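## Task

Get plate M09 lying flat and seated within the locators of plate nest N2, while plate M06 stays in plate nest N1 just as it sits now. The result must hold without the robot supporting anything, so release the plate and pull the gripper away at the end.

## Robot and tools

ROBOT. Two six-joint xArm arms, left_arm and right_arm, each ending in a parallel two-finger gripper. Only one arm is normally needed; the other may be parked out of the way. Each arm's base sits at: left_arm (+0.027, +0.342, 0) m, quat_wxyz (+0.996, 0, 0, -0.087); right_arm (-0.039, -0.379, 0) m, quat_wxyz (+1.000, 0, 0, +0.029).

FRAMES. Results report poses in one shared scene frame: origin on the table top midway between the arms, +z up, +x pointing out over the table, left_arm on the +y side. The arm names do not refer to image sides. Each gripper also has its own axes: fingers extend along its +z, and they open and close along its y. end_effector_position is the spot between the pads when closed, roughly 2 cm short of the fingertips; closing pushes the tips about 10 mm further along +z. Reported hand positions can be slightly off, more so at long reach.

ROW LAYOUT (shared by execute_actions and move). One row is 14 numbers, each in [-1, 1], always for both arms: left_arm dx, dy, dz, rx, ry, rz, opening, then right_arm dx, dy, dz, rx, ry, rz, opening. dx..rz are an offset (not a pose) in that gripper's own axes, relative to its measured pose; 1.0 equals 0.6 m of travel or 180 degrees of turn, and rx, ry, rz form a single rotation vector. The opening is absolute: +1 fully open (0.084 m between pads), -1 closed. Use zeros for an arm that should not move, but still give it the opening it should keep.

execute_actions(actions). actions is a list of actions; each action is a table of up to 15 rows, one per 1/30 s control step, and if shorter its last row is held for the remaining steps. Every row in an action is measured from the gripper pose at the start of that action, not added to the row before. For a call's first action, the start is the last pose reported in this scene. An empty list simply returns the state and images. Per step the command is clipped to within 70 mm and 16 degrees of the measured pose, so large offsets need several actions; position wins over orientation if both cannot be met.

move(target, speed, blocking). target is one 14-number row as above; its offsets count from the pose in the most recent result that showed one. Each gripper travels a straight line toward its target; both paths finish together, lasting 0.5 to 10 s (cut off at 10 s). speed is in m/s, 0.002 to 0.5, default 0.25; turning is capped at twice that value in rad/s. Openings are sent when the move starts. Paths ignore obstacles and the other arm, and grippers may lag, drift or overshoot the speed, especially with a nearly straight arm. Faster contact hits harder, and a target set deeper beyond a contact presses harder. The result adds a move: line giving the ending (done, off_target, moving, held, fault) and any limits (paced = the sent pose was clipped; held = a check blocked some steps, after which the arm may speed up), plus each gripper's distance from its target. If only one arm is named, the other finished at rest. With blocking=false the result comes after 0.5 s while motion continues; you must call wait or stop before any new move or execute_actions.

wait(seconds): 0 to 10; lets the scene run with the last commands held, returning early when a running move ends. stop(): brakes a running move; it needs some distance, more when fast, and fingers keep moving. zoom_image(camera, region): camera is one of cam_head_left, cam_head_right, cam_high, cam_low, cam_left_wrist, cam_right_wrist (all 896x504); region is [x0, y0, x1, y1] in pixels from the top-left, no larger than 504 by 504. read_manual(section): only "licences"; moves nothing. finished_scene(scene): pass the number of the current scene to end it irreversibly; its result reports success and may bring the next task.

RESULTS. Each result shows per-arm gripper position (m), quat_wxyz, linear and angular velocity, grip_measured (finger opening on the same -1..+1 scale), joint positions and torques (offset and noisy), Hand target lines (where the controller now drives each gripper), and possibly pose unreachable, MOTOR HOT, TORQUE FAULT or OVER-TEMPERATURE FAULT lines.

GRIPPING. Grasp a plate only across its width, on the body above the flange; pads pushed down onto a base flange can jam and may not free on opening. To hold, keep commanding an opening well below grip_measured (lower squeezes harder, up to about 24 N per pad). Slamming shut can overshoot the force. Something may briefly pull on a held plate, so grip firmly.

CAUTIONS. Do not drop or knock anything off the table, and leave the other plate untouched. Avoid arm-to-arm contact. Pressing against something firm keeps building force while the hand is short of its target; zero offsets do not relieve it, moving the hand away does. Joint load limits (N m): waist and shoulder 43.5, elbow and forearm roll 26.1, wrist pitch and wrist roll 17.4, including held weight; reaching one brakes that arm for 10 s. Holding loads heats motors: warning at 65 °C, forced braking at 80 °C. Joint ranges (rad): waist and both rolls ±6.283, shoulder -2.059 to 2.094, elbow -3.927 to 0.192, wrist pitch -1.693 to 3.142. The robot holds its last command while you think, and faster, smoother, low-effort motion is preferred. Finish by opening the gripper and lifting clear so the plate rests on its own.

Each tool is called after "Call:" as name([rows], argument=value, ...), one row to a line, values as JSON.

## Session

Call:
execute_actions(actions=[])

Scene clock: 0.00 s.
left_arm: end_effector_position=(+0.3510, +0.5513, +0.2600) grip_measured=+1.00 end_effector_quat_wxyz=(+0.088, +0.598, -0.274, +0.748) end_effector_velocity=(-0.000, +0.000, -0.000) end_effector_angular_velocity=(-0.001, +0.001, +0.002) | right_arm: end_effector_position=(+0.3598, -0.3555, +0.2500) grip_measured=+1.00 end_effector_quat_wxyz=(+0.001, +1.000, +0.029, +0.000) end_effector_velocity=(-0.000, +0.000, +0.000) end_effector_angular_velocity=(-0.000, +0.000, +0.000)
Joint positions: left_arm=[ 1.484  0.092 -0.63  -1.393  1.832  2.92   0.084] | right_arm=[ 0.003 -0.267 -0.927 -0.002  1.193  0.002  0.084]
Joint velocities: left_arm=[ 0.001  0.001  0.001 -0.    -0.001 -0.     0.   ] | right_arm=[ 0. -0. -0. -0.  0.  0. -0.]
Joint torques (N m, as the arm reports them, + toward a larger angle): no reading
Hand target (left_arm): +0.351, +0.551, +0.260; +0.088, +0.598, -0.274, +0.748
Hand target (right_arm): +0.360, -0.355, +0.250; +0.001, +1.000, +0.029, +0.000

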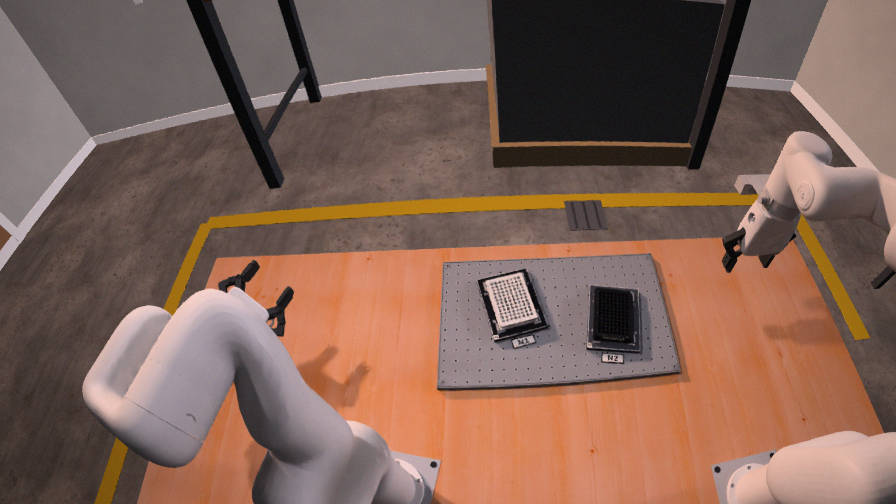

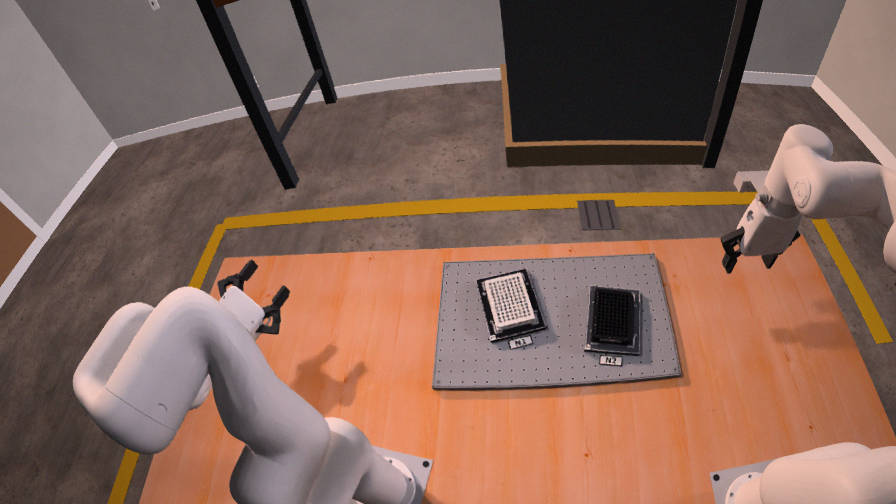

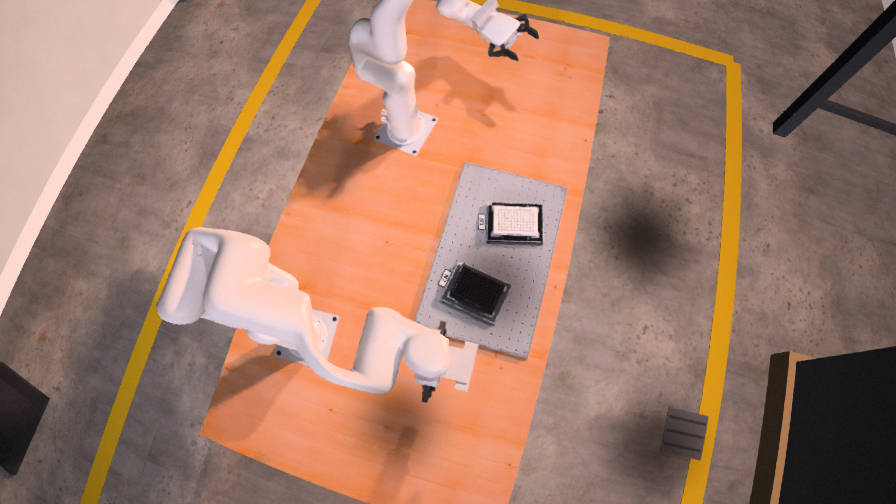

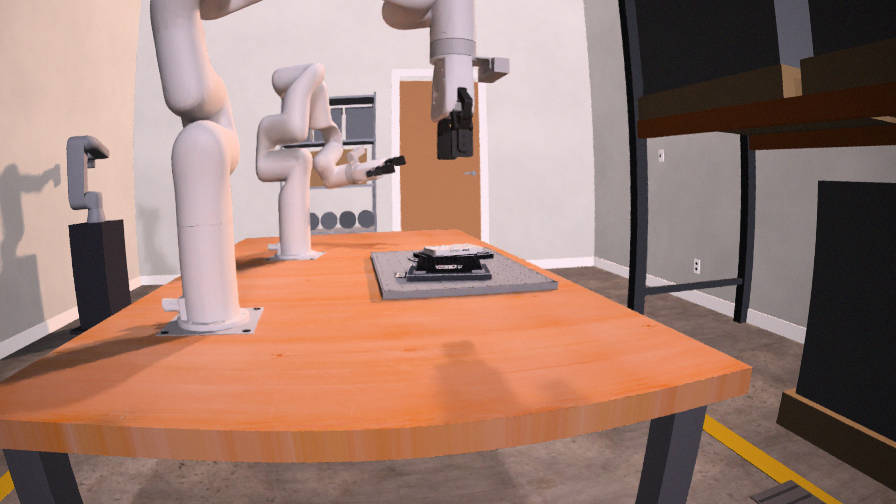

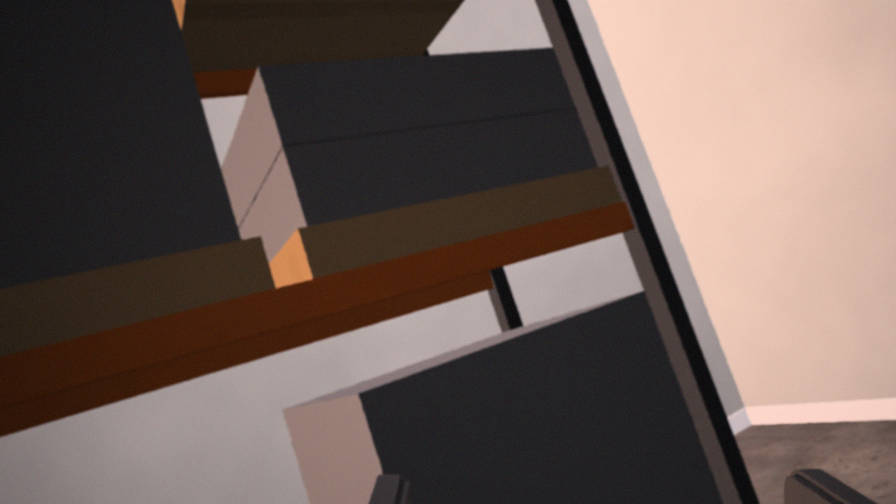

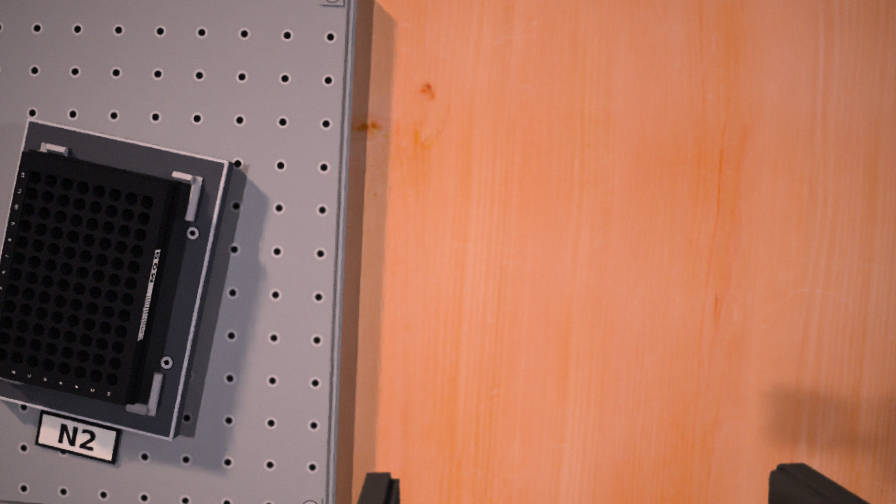

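Call:
move(target=[0,0,0,0,0,0,1, 0,-0.35,0.1,0,0,0,1])

Call:
zoom_image(camera="cam_right_wrist", region=[200,30,700,504])

Call:
zoom_image(camera="cam_low", region=[380,215,520,295])

Scene clock: 5.80 s.
left_arm: end_effector_position=(+0.3510, +0.5513, +0.2600) grip_measured=+1.00 end_effector_quat_wxyz=(+0.088, +0.598, -0.274, +0.748) end_effector_velocity=(-0.000, +0.000, +0.000) end_effector_angular_velocity=(-0.000, -0.001, +0.000) | right_arm: end_effector_position=(+0.3475, -0.1457, +0.1905) grip_measured=+1.00 end_effector_quat_wxyz=(-0.001, +1.000, +0.029, +0.001) end_effector_velocity=(-0.002, +0.001, -0.002) end_effector_angular_velocity=(-0.002, +0.004, +0.001)
Joint positions: left_arm=[ 1.484  0.092 -0.63  -1.393  1.832  2.92   0.084] | right_arm=[ 0.486 -0.039 -0.985  0.001  1.023  0.484  0.084]
Joint velocities: left_arm=[ 0.     0.    -0.001 -0.     0.001 -0.     0.   ] | right_arm=[ 0.003  0.003  0.002  0.     0.     0.002 -0.   ]
Joint torques (N m, as the arm reports them, + toward a larger angle): left_arm=[  1.15 -22.84  -8.98  -2.12   2.17   0.24] | right_arm=[ -0.28 -12.69 -14.38  -0.69  -1.85   0.13]
Hand target (left_arm): +0.351, +0.551, +0.260; +0.088, +0.598, -0.274, +0.748
Hand target (right_arm): +0.347, -0.145, +0.190; -0.000, +1.000, +0.030, +0.000
Off the commanded pose (left_arm): 0.000 m, 0 deg.
Off the commanded pose (right_arm): 0.001 m, 0 deg.
move: done

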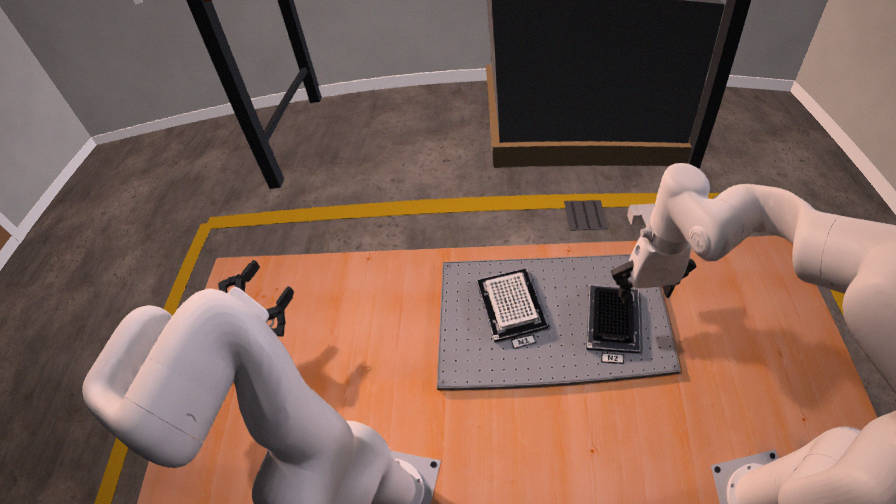

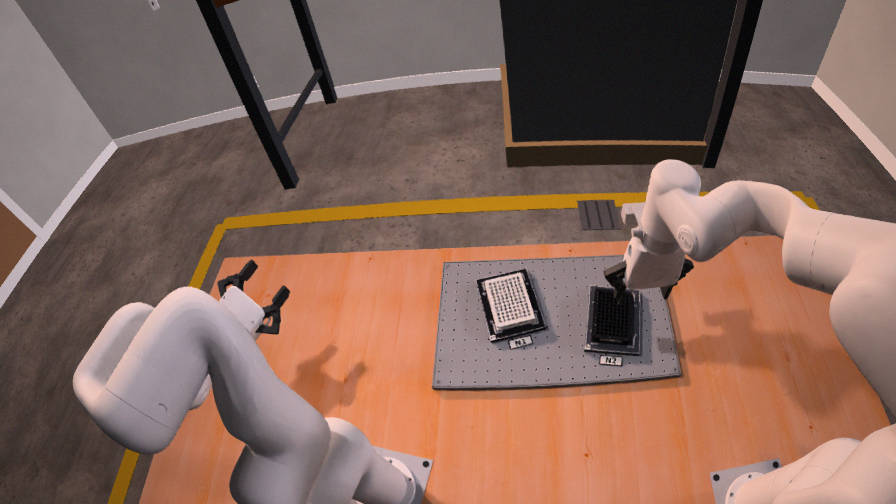

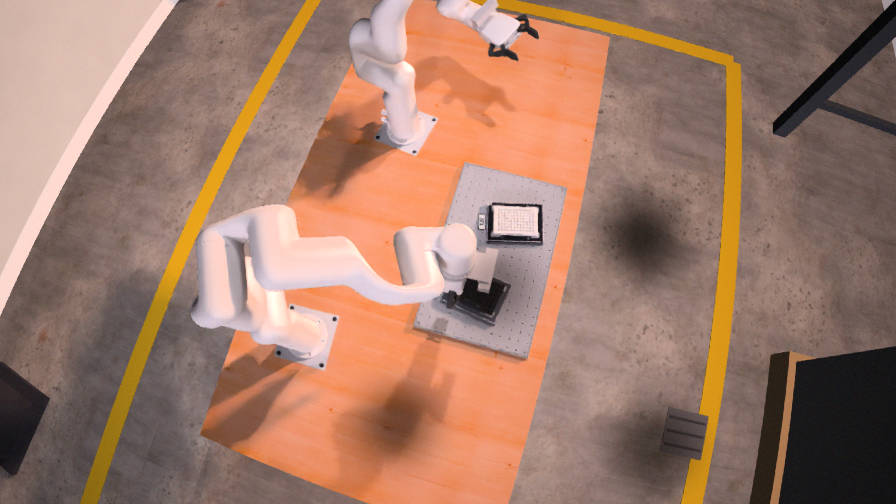

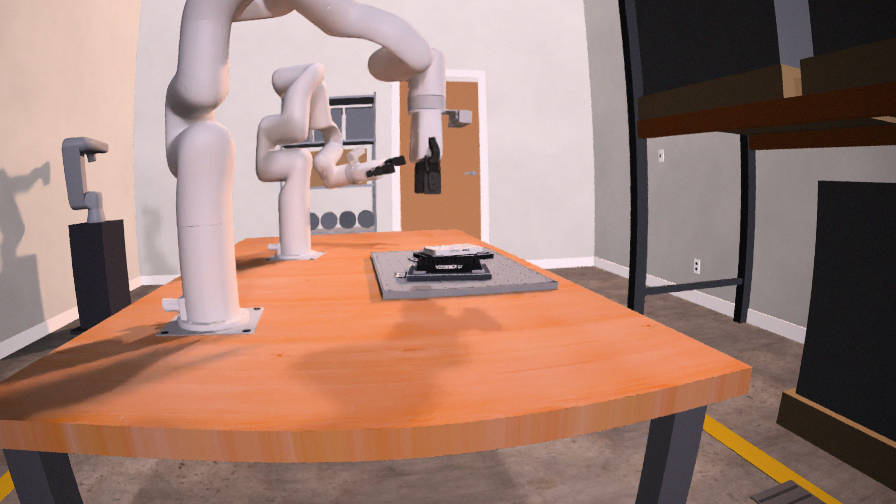

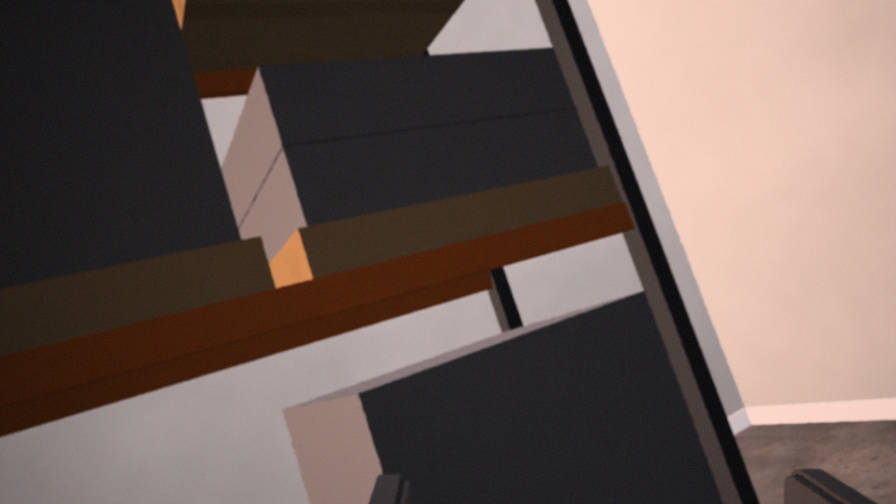

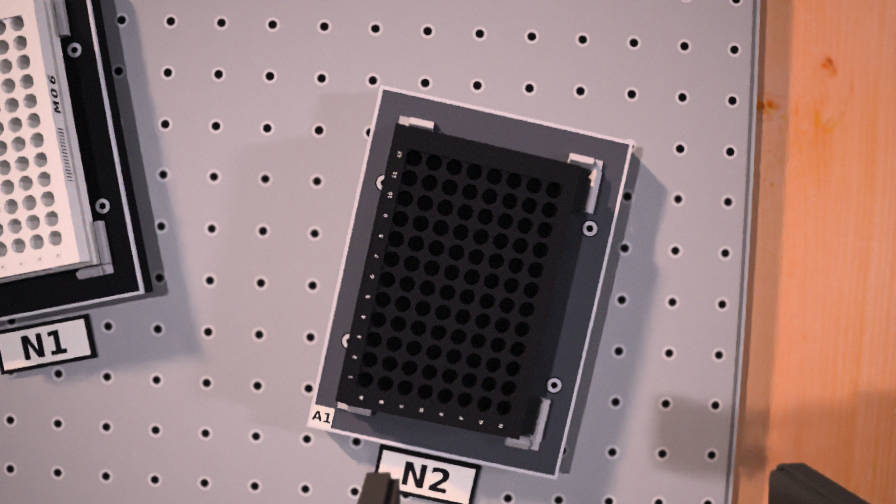

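Region (200, 30, 700, 504) of cam_right_wrist's 896x504 image, scaled by 1.008, with more detail than that image has; it fills the top 478 rows of this view, and the rest is white.

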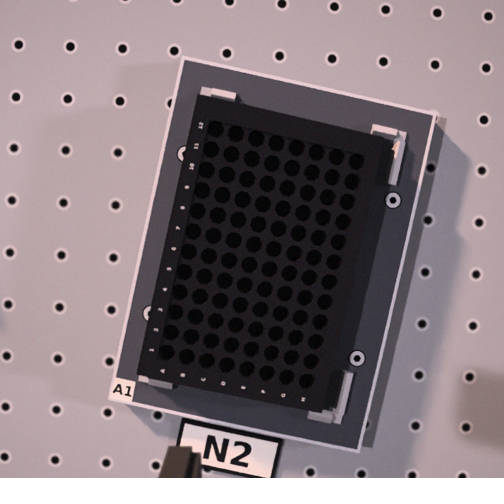

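Region (380, 215, 520, 295) of cam_low's 896x504 image, scaled by 3.600, with more detail than that image has; it fills the top 288 rows of this view, and the rest is white.

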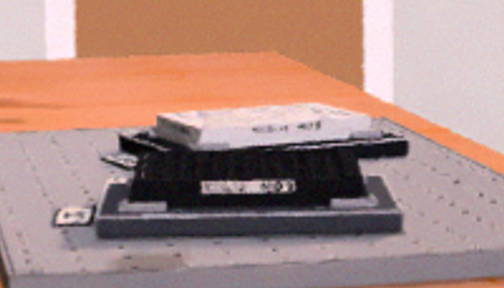

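Call:
move(target=[0,0,0,0,0,0,1, 0.088,-0.046,0.19,0,0,0.069,1], speed=0.1)

Scene clock: 12.33 s.
left_arm: end_effector_position=(+0.3510, +0.5513, +0.2600) grip_measured=+1.00 end_effector_quat_wxyz=(+0.088, +0.598, -0.274, +0.748) end_effector_velocity=(-0.000, -0.001, -0.001) end_effector_angular_velocity=(-0.001, +0.001, -0.002) | right_arm: end_effector_position=(+0.3986, -0.1146, +0.0769) grip_measured=+1.00 end_effector_quat_wxyz=(-0.001, +0.997, -0.079, +0.001) end_effector_velocity=(-0.002, -0.001, -0.003) end_effector_angular_velocity=(-0.004, +0.006, +0.001)
Joint positions: left_arm=[ 1.484  0.092 -0.63  -1.393  1.832  2.92   0.084] | right_arm=[ 0.486  0.322 -1.092  0.001  0.768  0.7    0.084]
Joint velocities: left_arm=[ 0.    -0.     0.002  0.003  0.001  0.    -0.   ] | right_arm=[ 0.     0.004  0.003 -0.     0.    -0.    -0.   ]
Joint torques (N m, as the arm reports them, + toward a larger angle): left_arm=[  0.5  -22.35  -9.15  -1.63   2.05   0.21] | right_arm=[ -0.27 -16.72 -12.76  -0.83  -1.93   0.15]
Hand target (left_arm): +0.351, +0.551, +0.260; +0.088, +0.598, -0.274, +0.748
Hand target (right_arm): +0.398, -0.115, +0.076; -0.001, +0.997, -0.079, +0.000
Off the commanded pose (left_arm): 0.000 m, 0 deg.
Off the commanded pose (right_arm): 0.000 m, 0 deg.
move: done

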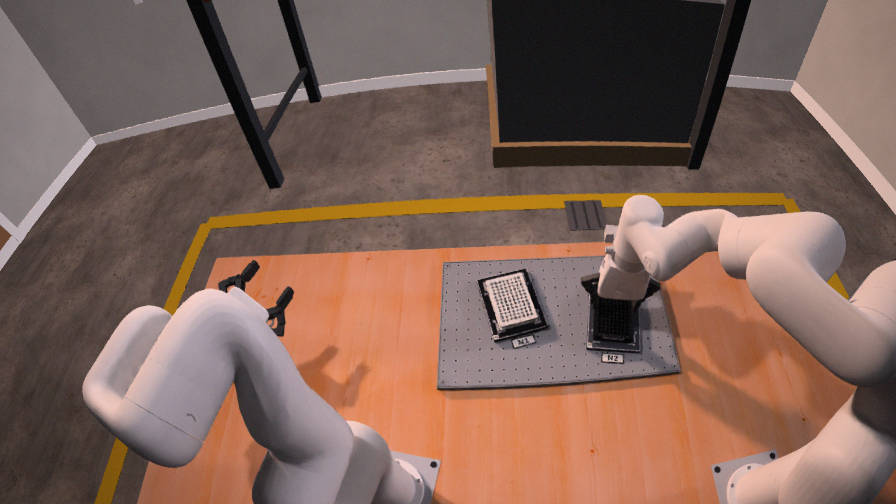

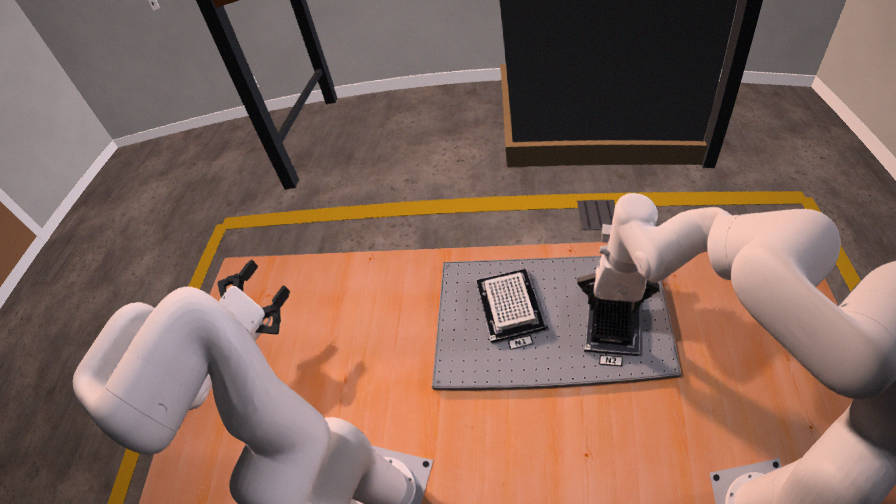

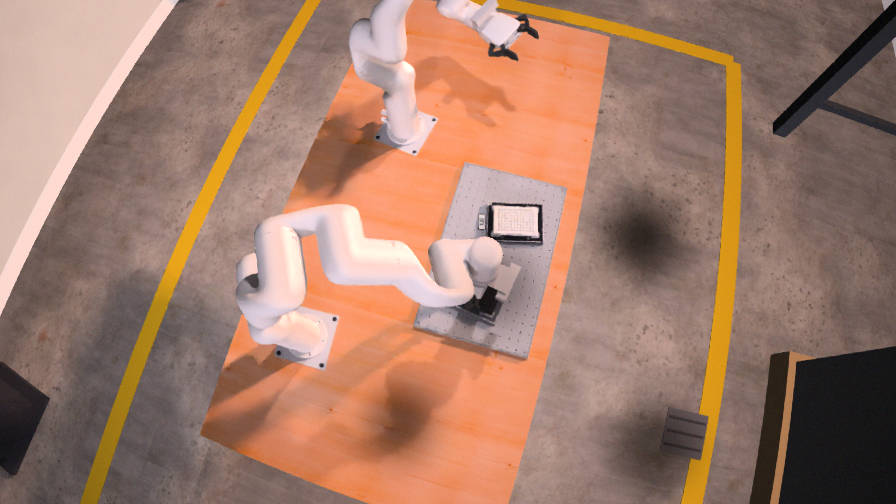

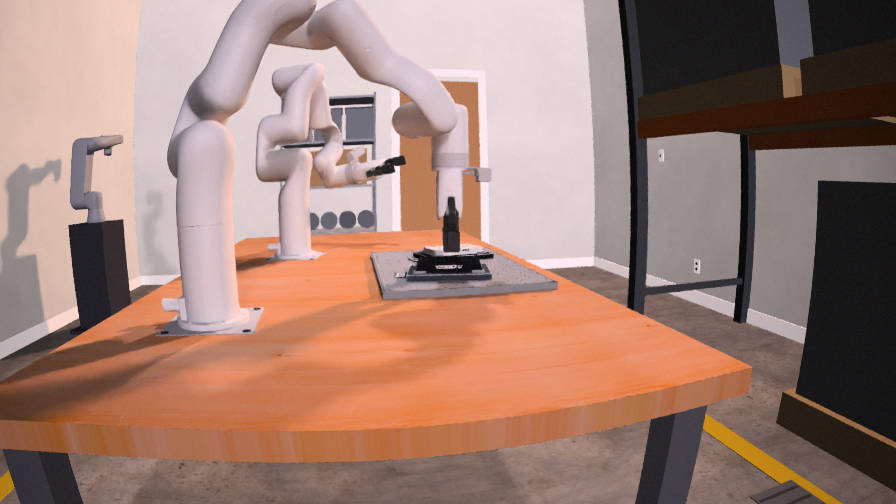

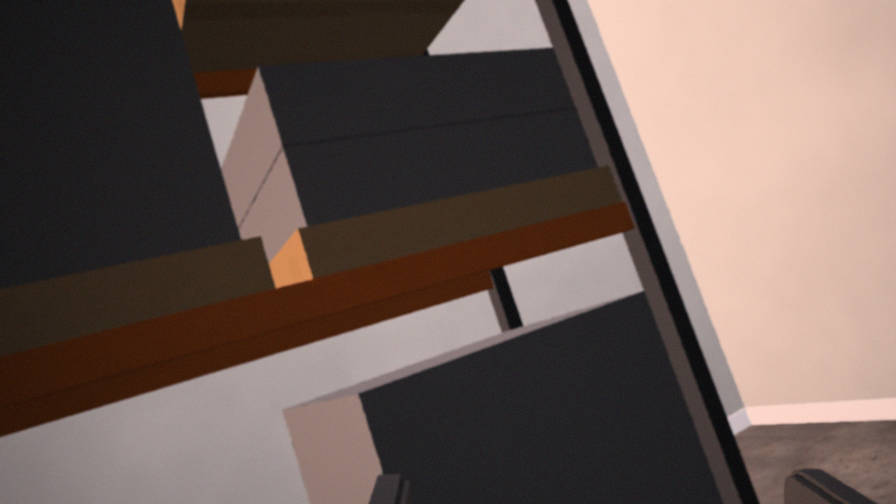

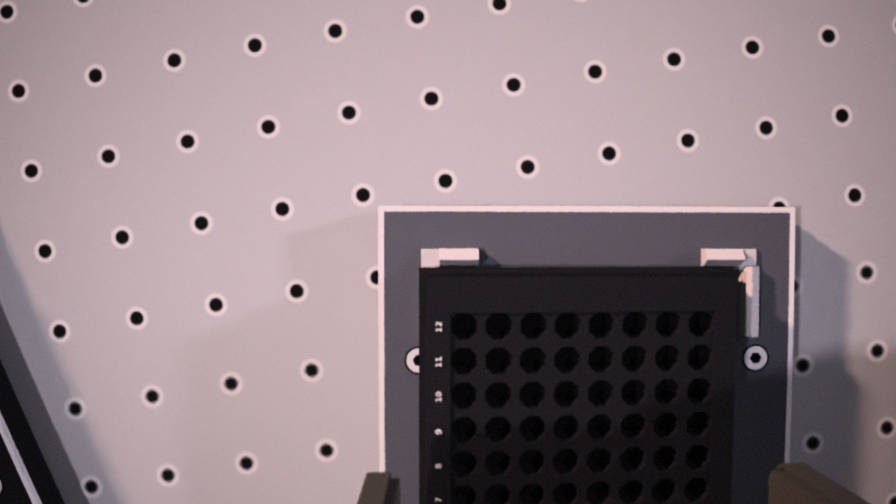

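Call:
move(target=[0,0,0,0,0,0,1, 0,0.004,0.03,0.014,0,0,1], speed=0.03)

Call:
zoom_image(camera="cam_low", region=[380,215,520,295])

Call:
zoom_image(camera="cam_head_left", region=[570,260,680,360])

Scene clock: 21.20 s.
left_arm: end_effector_position=(+0.3510, +0.5513, +0.2600) grip_measured=+1.00 end_effector_quat_wxyz=(+0.088, +0.598, -0.274, +0.748) end_effector_velocity=(-0.000, -0.000, -0.000) end_effector_angular_velocity=(+0.001, -0.001, -0.000) | right_arm: end_effector_position=(+0.3983, -0.1169, +0.0589) grip_measured=+1.00 end_effector_quat_wxyz=(-0.023, +0.997, -0.079, +0.003) end_effector_velocity=(+0.002, +0.001, +0.003) end_effector_angular_velocity=(+0.005, -0.008, -0.000)
Joint positions: left_arm=[ 1.484  0.092 -0.63  -1.393  1.832  2.92   0.084] | right_arm=[ 0.472  0.338 -1.046  0.055  0.678  0.645  0.084]
Joint velocities: left_arm=[-0.     0.001 -0.001  0.     0.     0.001  0.   ] | right_arm=[ 0.    -0.003 -0.002  0.001 -0.005 -0.001  0.   ]
Joint torques (N m, as the arm reports them, + toward a larger angle): left_arm=[  0.76 -23.02  -9.29  -2.04   2.26   0.15] | right_arm=[ -0.28 -16.41 -12.8   -0.63  -1.91   0.23]
Hand target (left_arm): +0.351, +0.551, +0.260; +0.088, +0.598, -0.274, +0.748
Hand target (right_arm): +0.398, -0.117, +0.059; -0.023, +0.997, -0.079, +0.003
Off the commanded pose (left_arm): 0.000 m, 0 deg.
Off the commanded pose (right_arm): 0.000 m, 0 deg.
move: done

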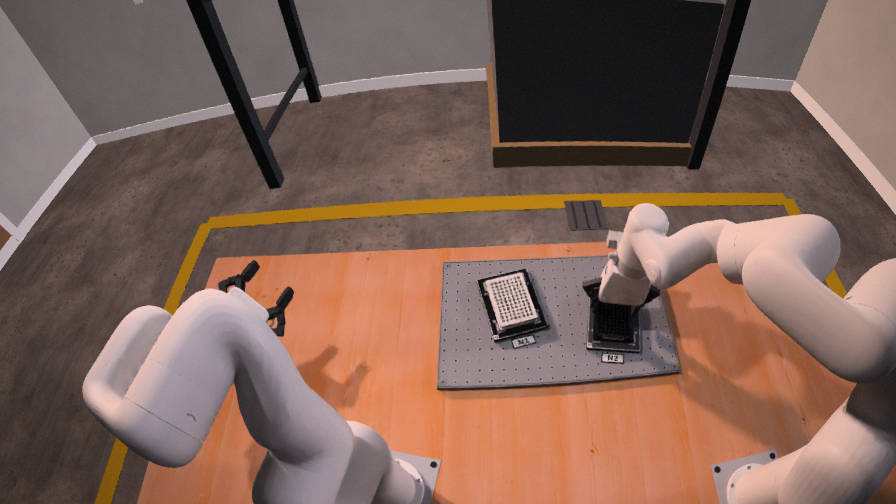

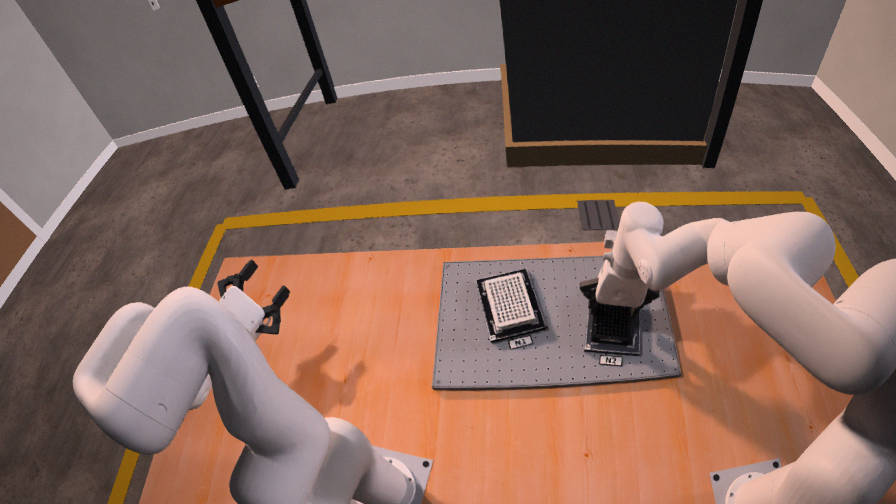

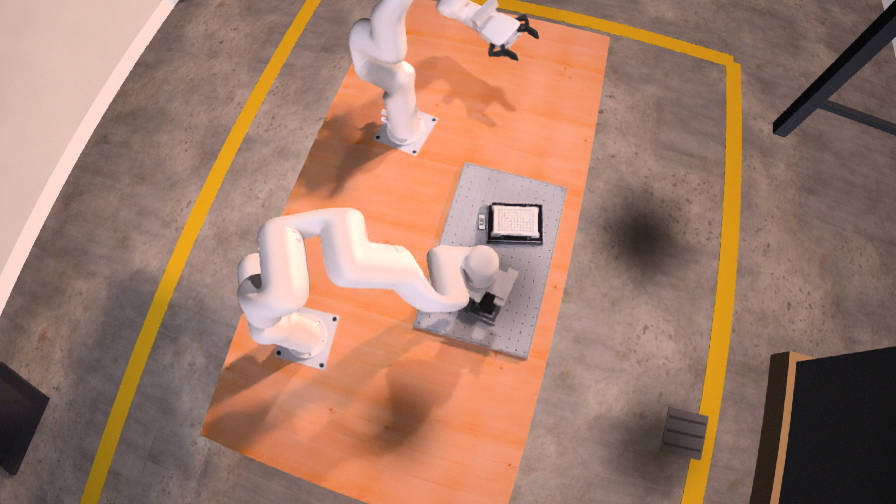

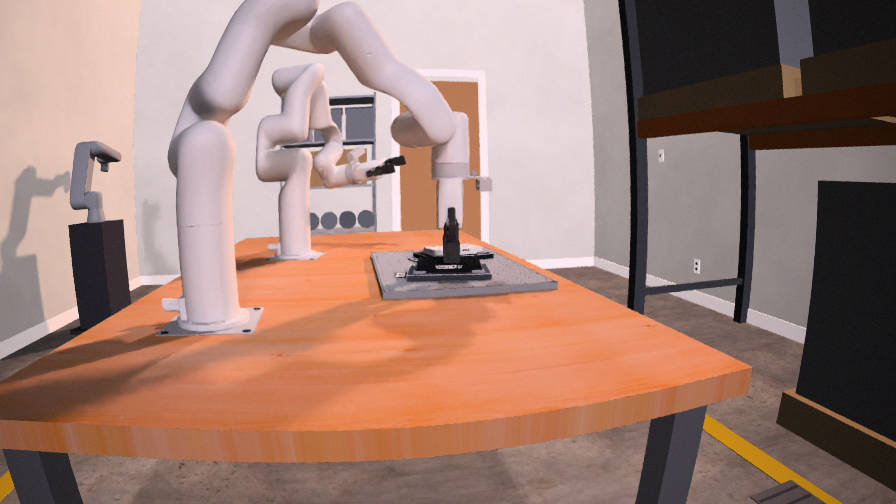

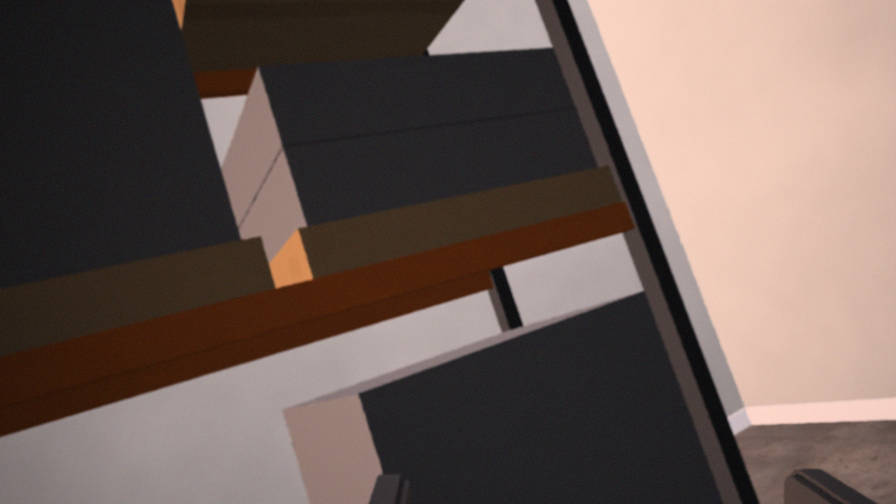

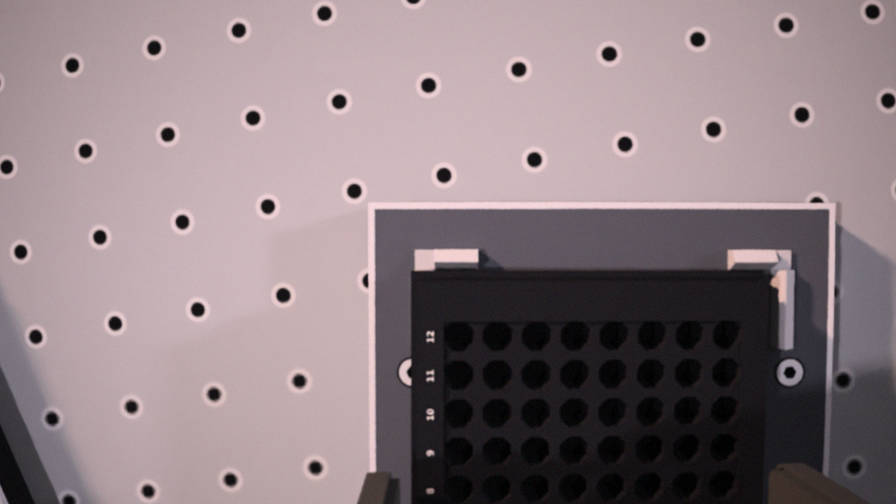

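Region (380, 215, 520, 295) of cam_low's 896x504 image, scaled by 3.600, with more detail than that image has; it fills the top 288 rows of this view, and the rest is white.

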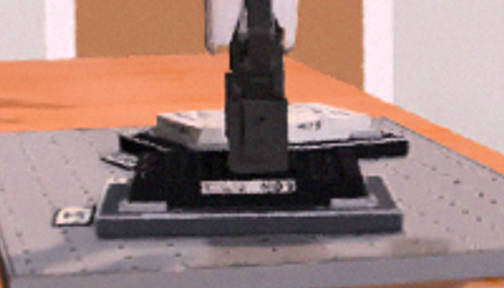

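Region (570, 260, 680, 360) of cam_head_left's 896x504 image, scaled by 4.582, with more detail than that image has; it fills the top 458 rows of this view, and the rest is white.

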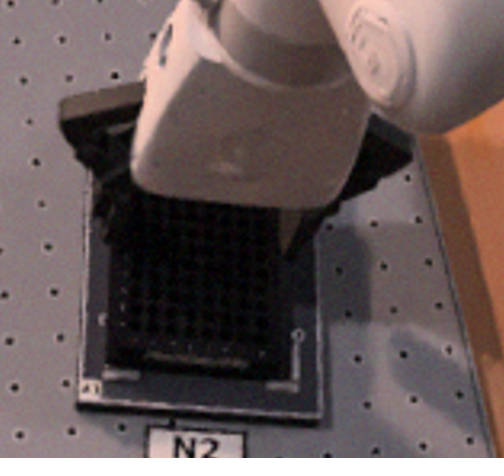

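Call:
move(target=[0,0,0,0,0,0,1, 0,0.001,0.02,0,0,0,1], speed=0.01)

Call:
zoom_image(camera="cam_low", region=[380,215,520,295])

Scene clock: 25.70 s.
left_arm: end_effector_position=(+0.3510, +0.5513, +0.2600) grip_measured=+1.00 end_effector_quat_wxyz=(+0.088, +0.598, -0.274, +0.748) end_effector_velocity=(+0.000, -0.000, +0.000) end_effector_angular_velocity=(-0.003, +0.001, -0.001) | right_arm: end_effector_position=(+0.3999, -0.1160, +0.0501) grip_measured=+1.00 end_effector_quat_wxyz=(-0.025, +0.997, -0.079, +0.005) end_effector_velocity=(-0.001, -0.001, -0.000) end_effector_angular_velocity=(+0.001, -0.002, +0.002)
Joint positions: left_arm=[ 1.484  0.092 -0.63  -1.393  1.832  2.92   0.084] | right_arm=[ 0.472  0.358 -1.044  0.057  0.65   0.642  0.084]
Joint velocities: left_arm=[-0.001  0.001 -0.001 -0.     0.    -0.003 -0.   ] | right_arm=[-0.    -0.003  0.006  0.    -0.006 -0.003  0.   ]
Joint torques (N m, as the arm reports them, + toward a larger angle): left_arm=[  0.19 -22.96  -8.77  -2.06   2.     0.26] | right_arm=[-0.34 -4.   -6.29 -0.55 -4.27 -0.64]
Hand target (left_arm): +0.351, +0.551, +0.260; +0.088, +0.598, -0.274, +0.748
Hand target (right_arm): +0.398, -0.117, +0.047; -0.023, +0.997, -0.079, +0.003
Off the commanded pose (left_arm): 0.000 m, 0 deg.
Off the commanded pose (right_arm): 0.004 m, 0 deg.
move: off_target (right_arm)

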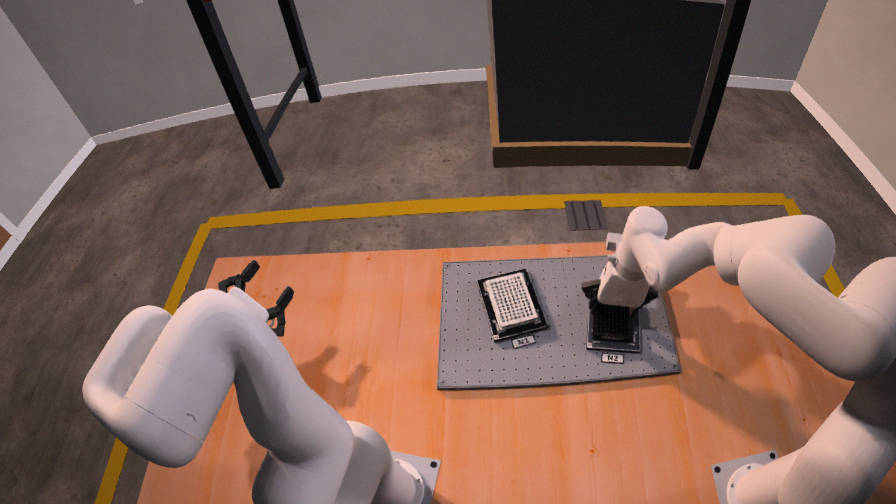

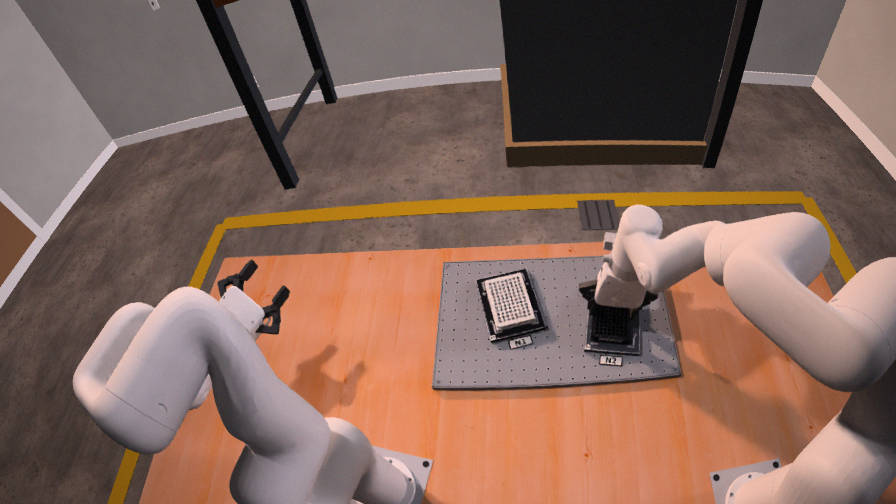

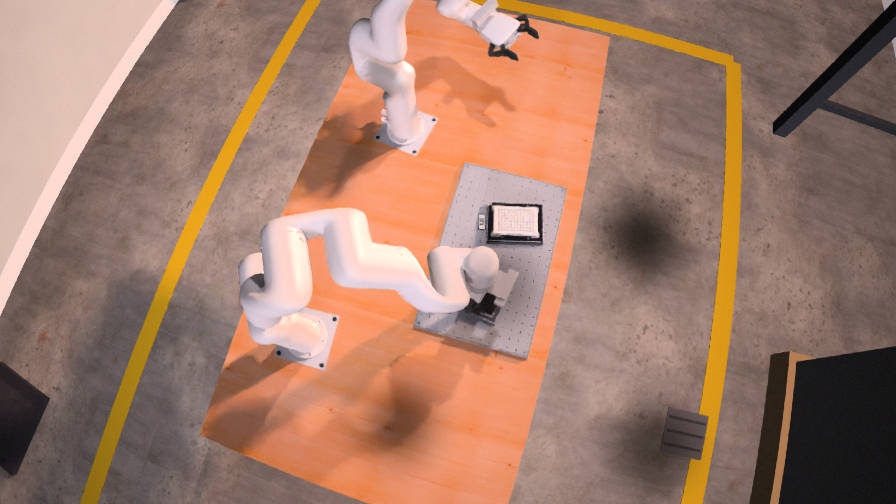

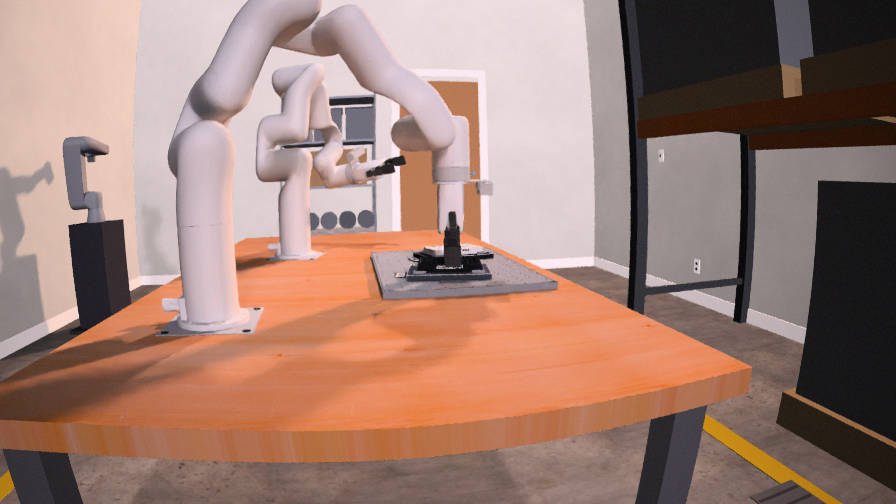

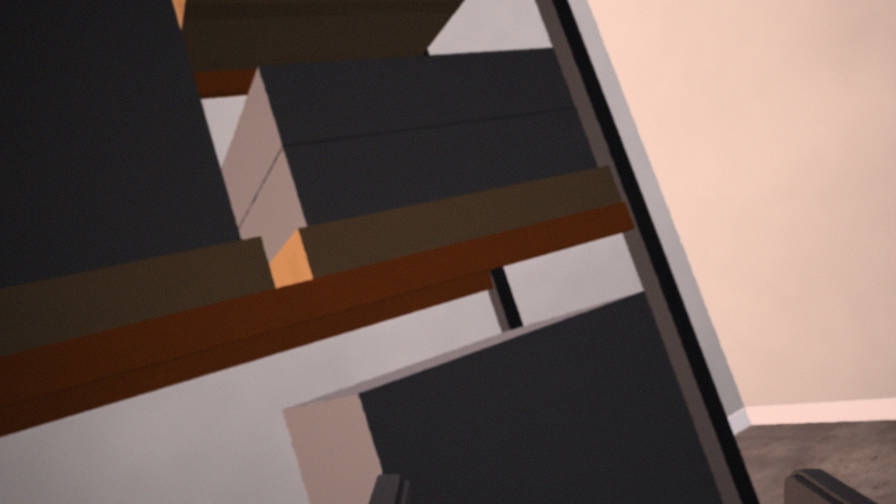

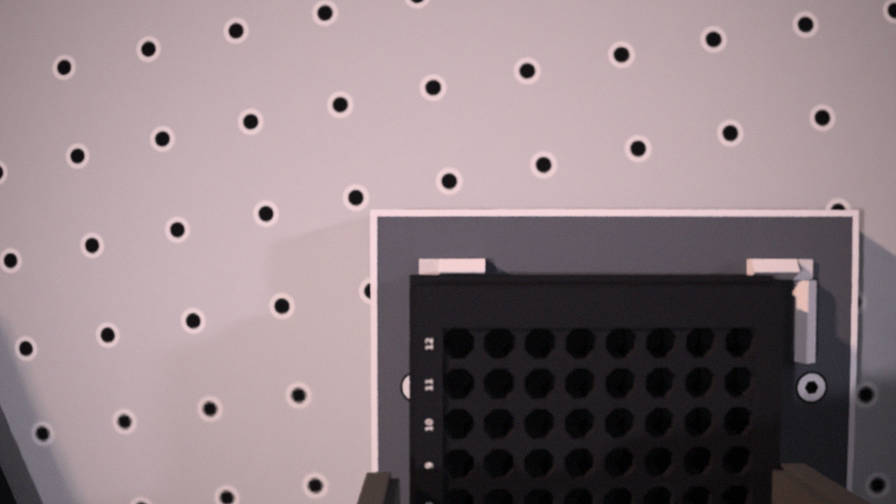

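Region (380, 215, 520, 295) of cam_low's 896x504 image, scaled by 3.600, with more detail than that image has; it fills the top 288 rows of this view, and the rest is white.

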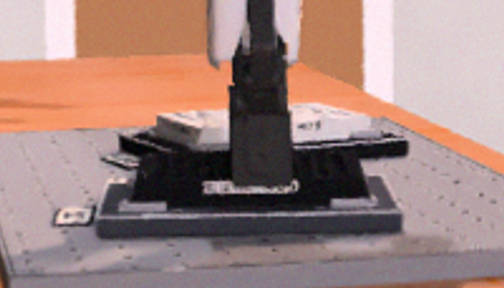

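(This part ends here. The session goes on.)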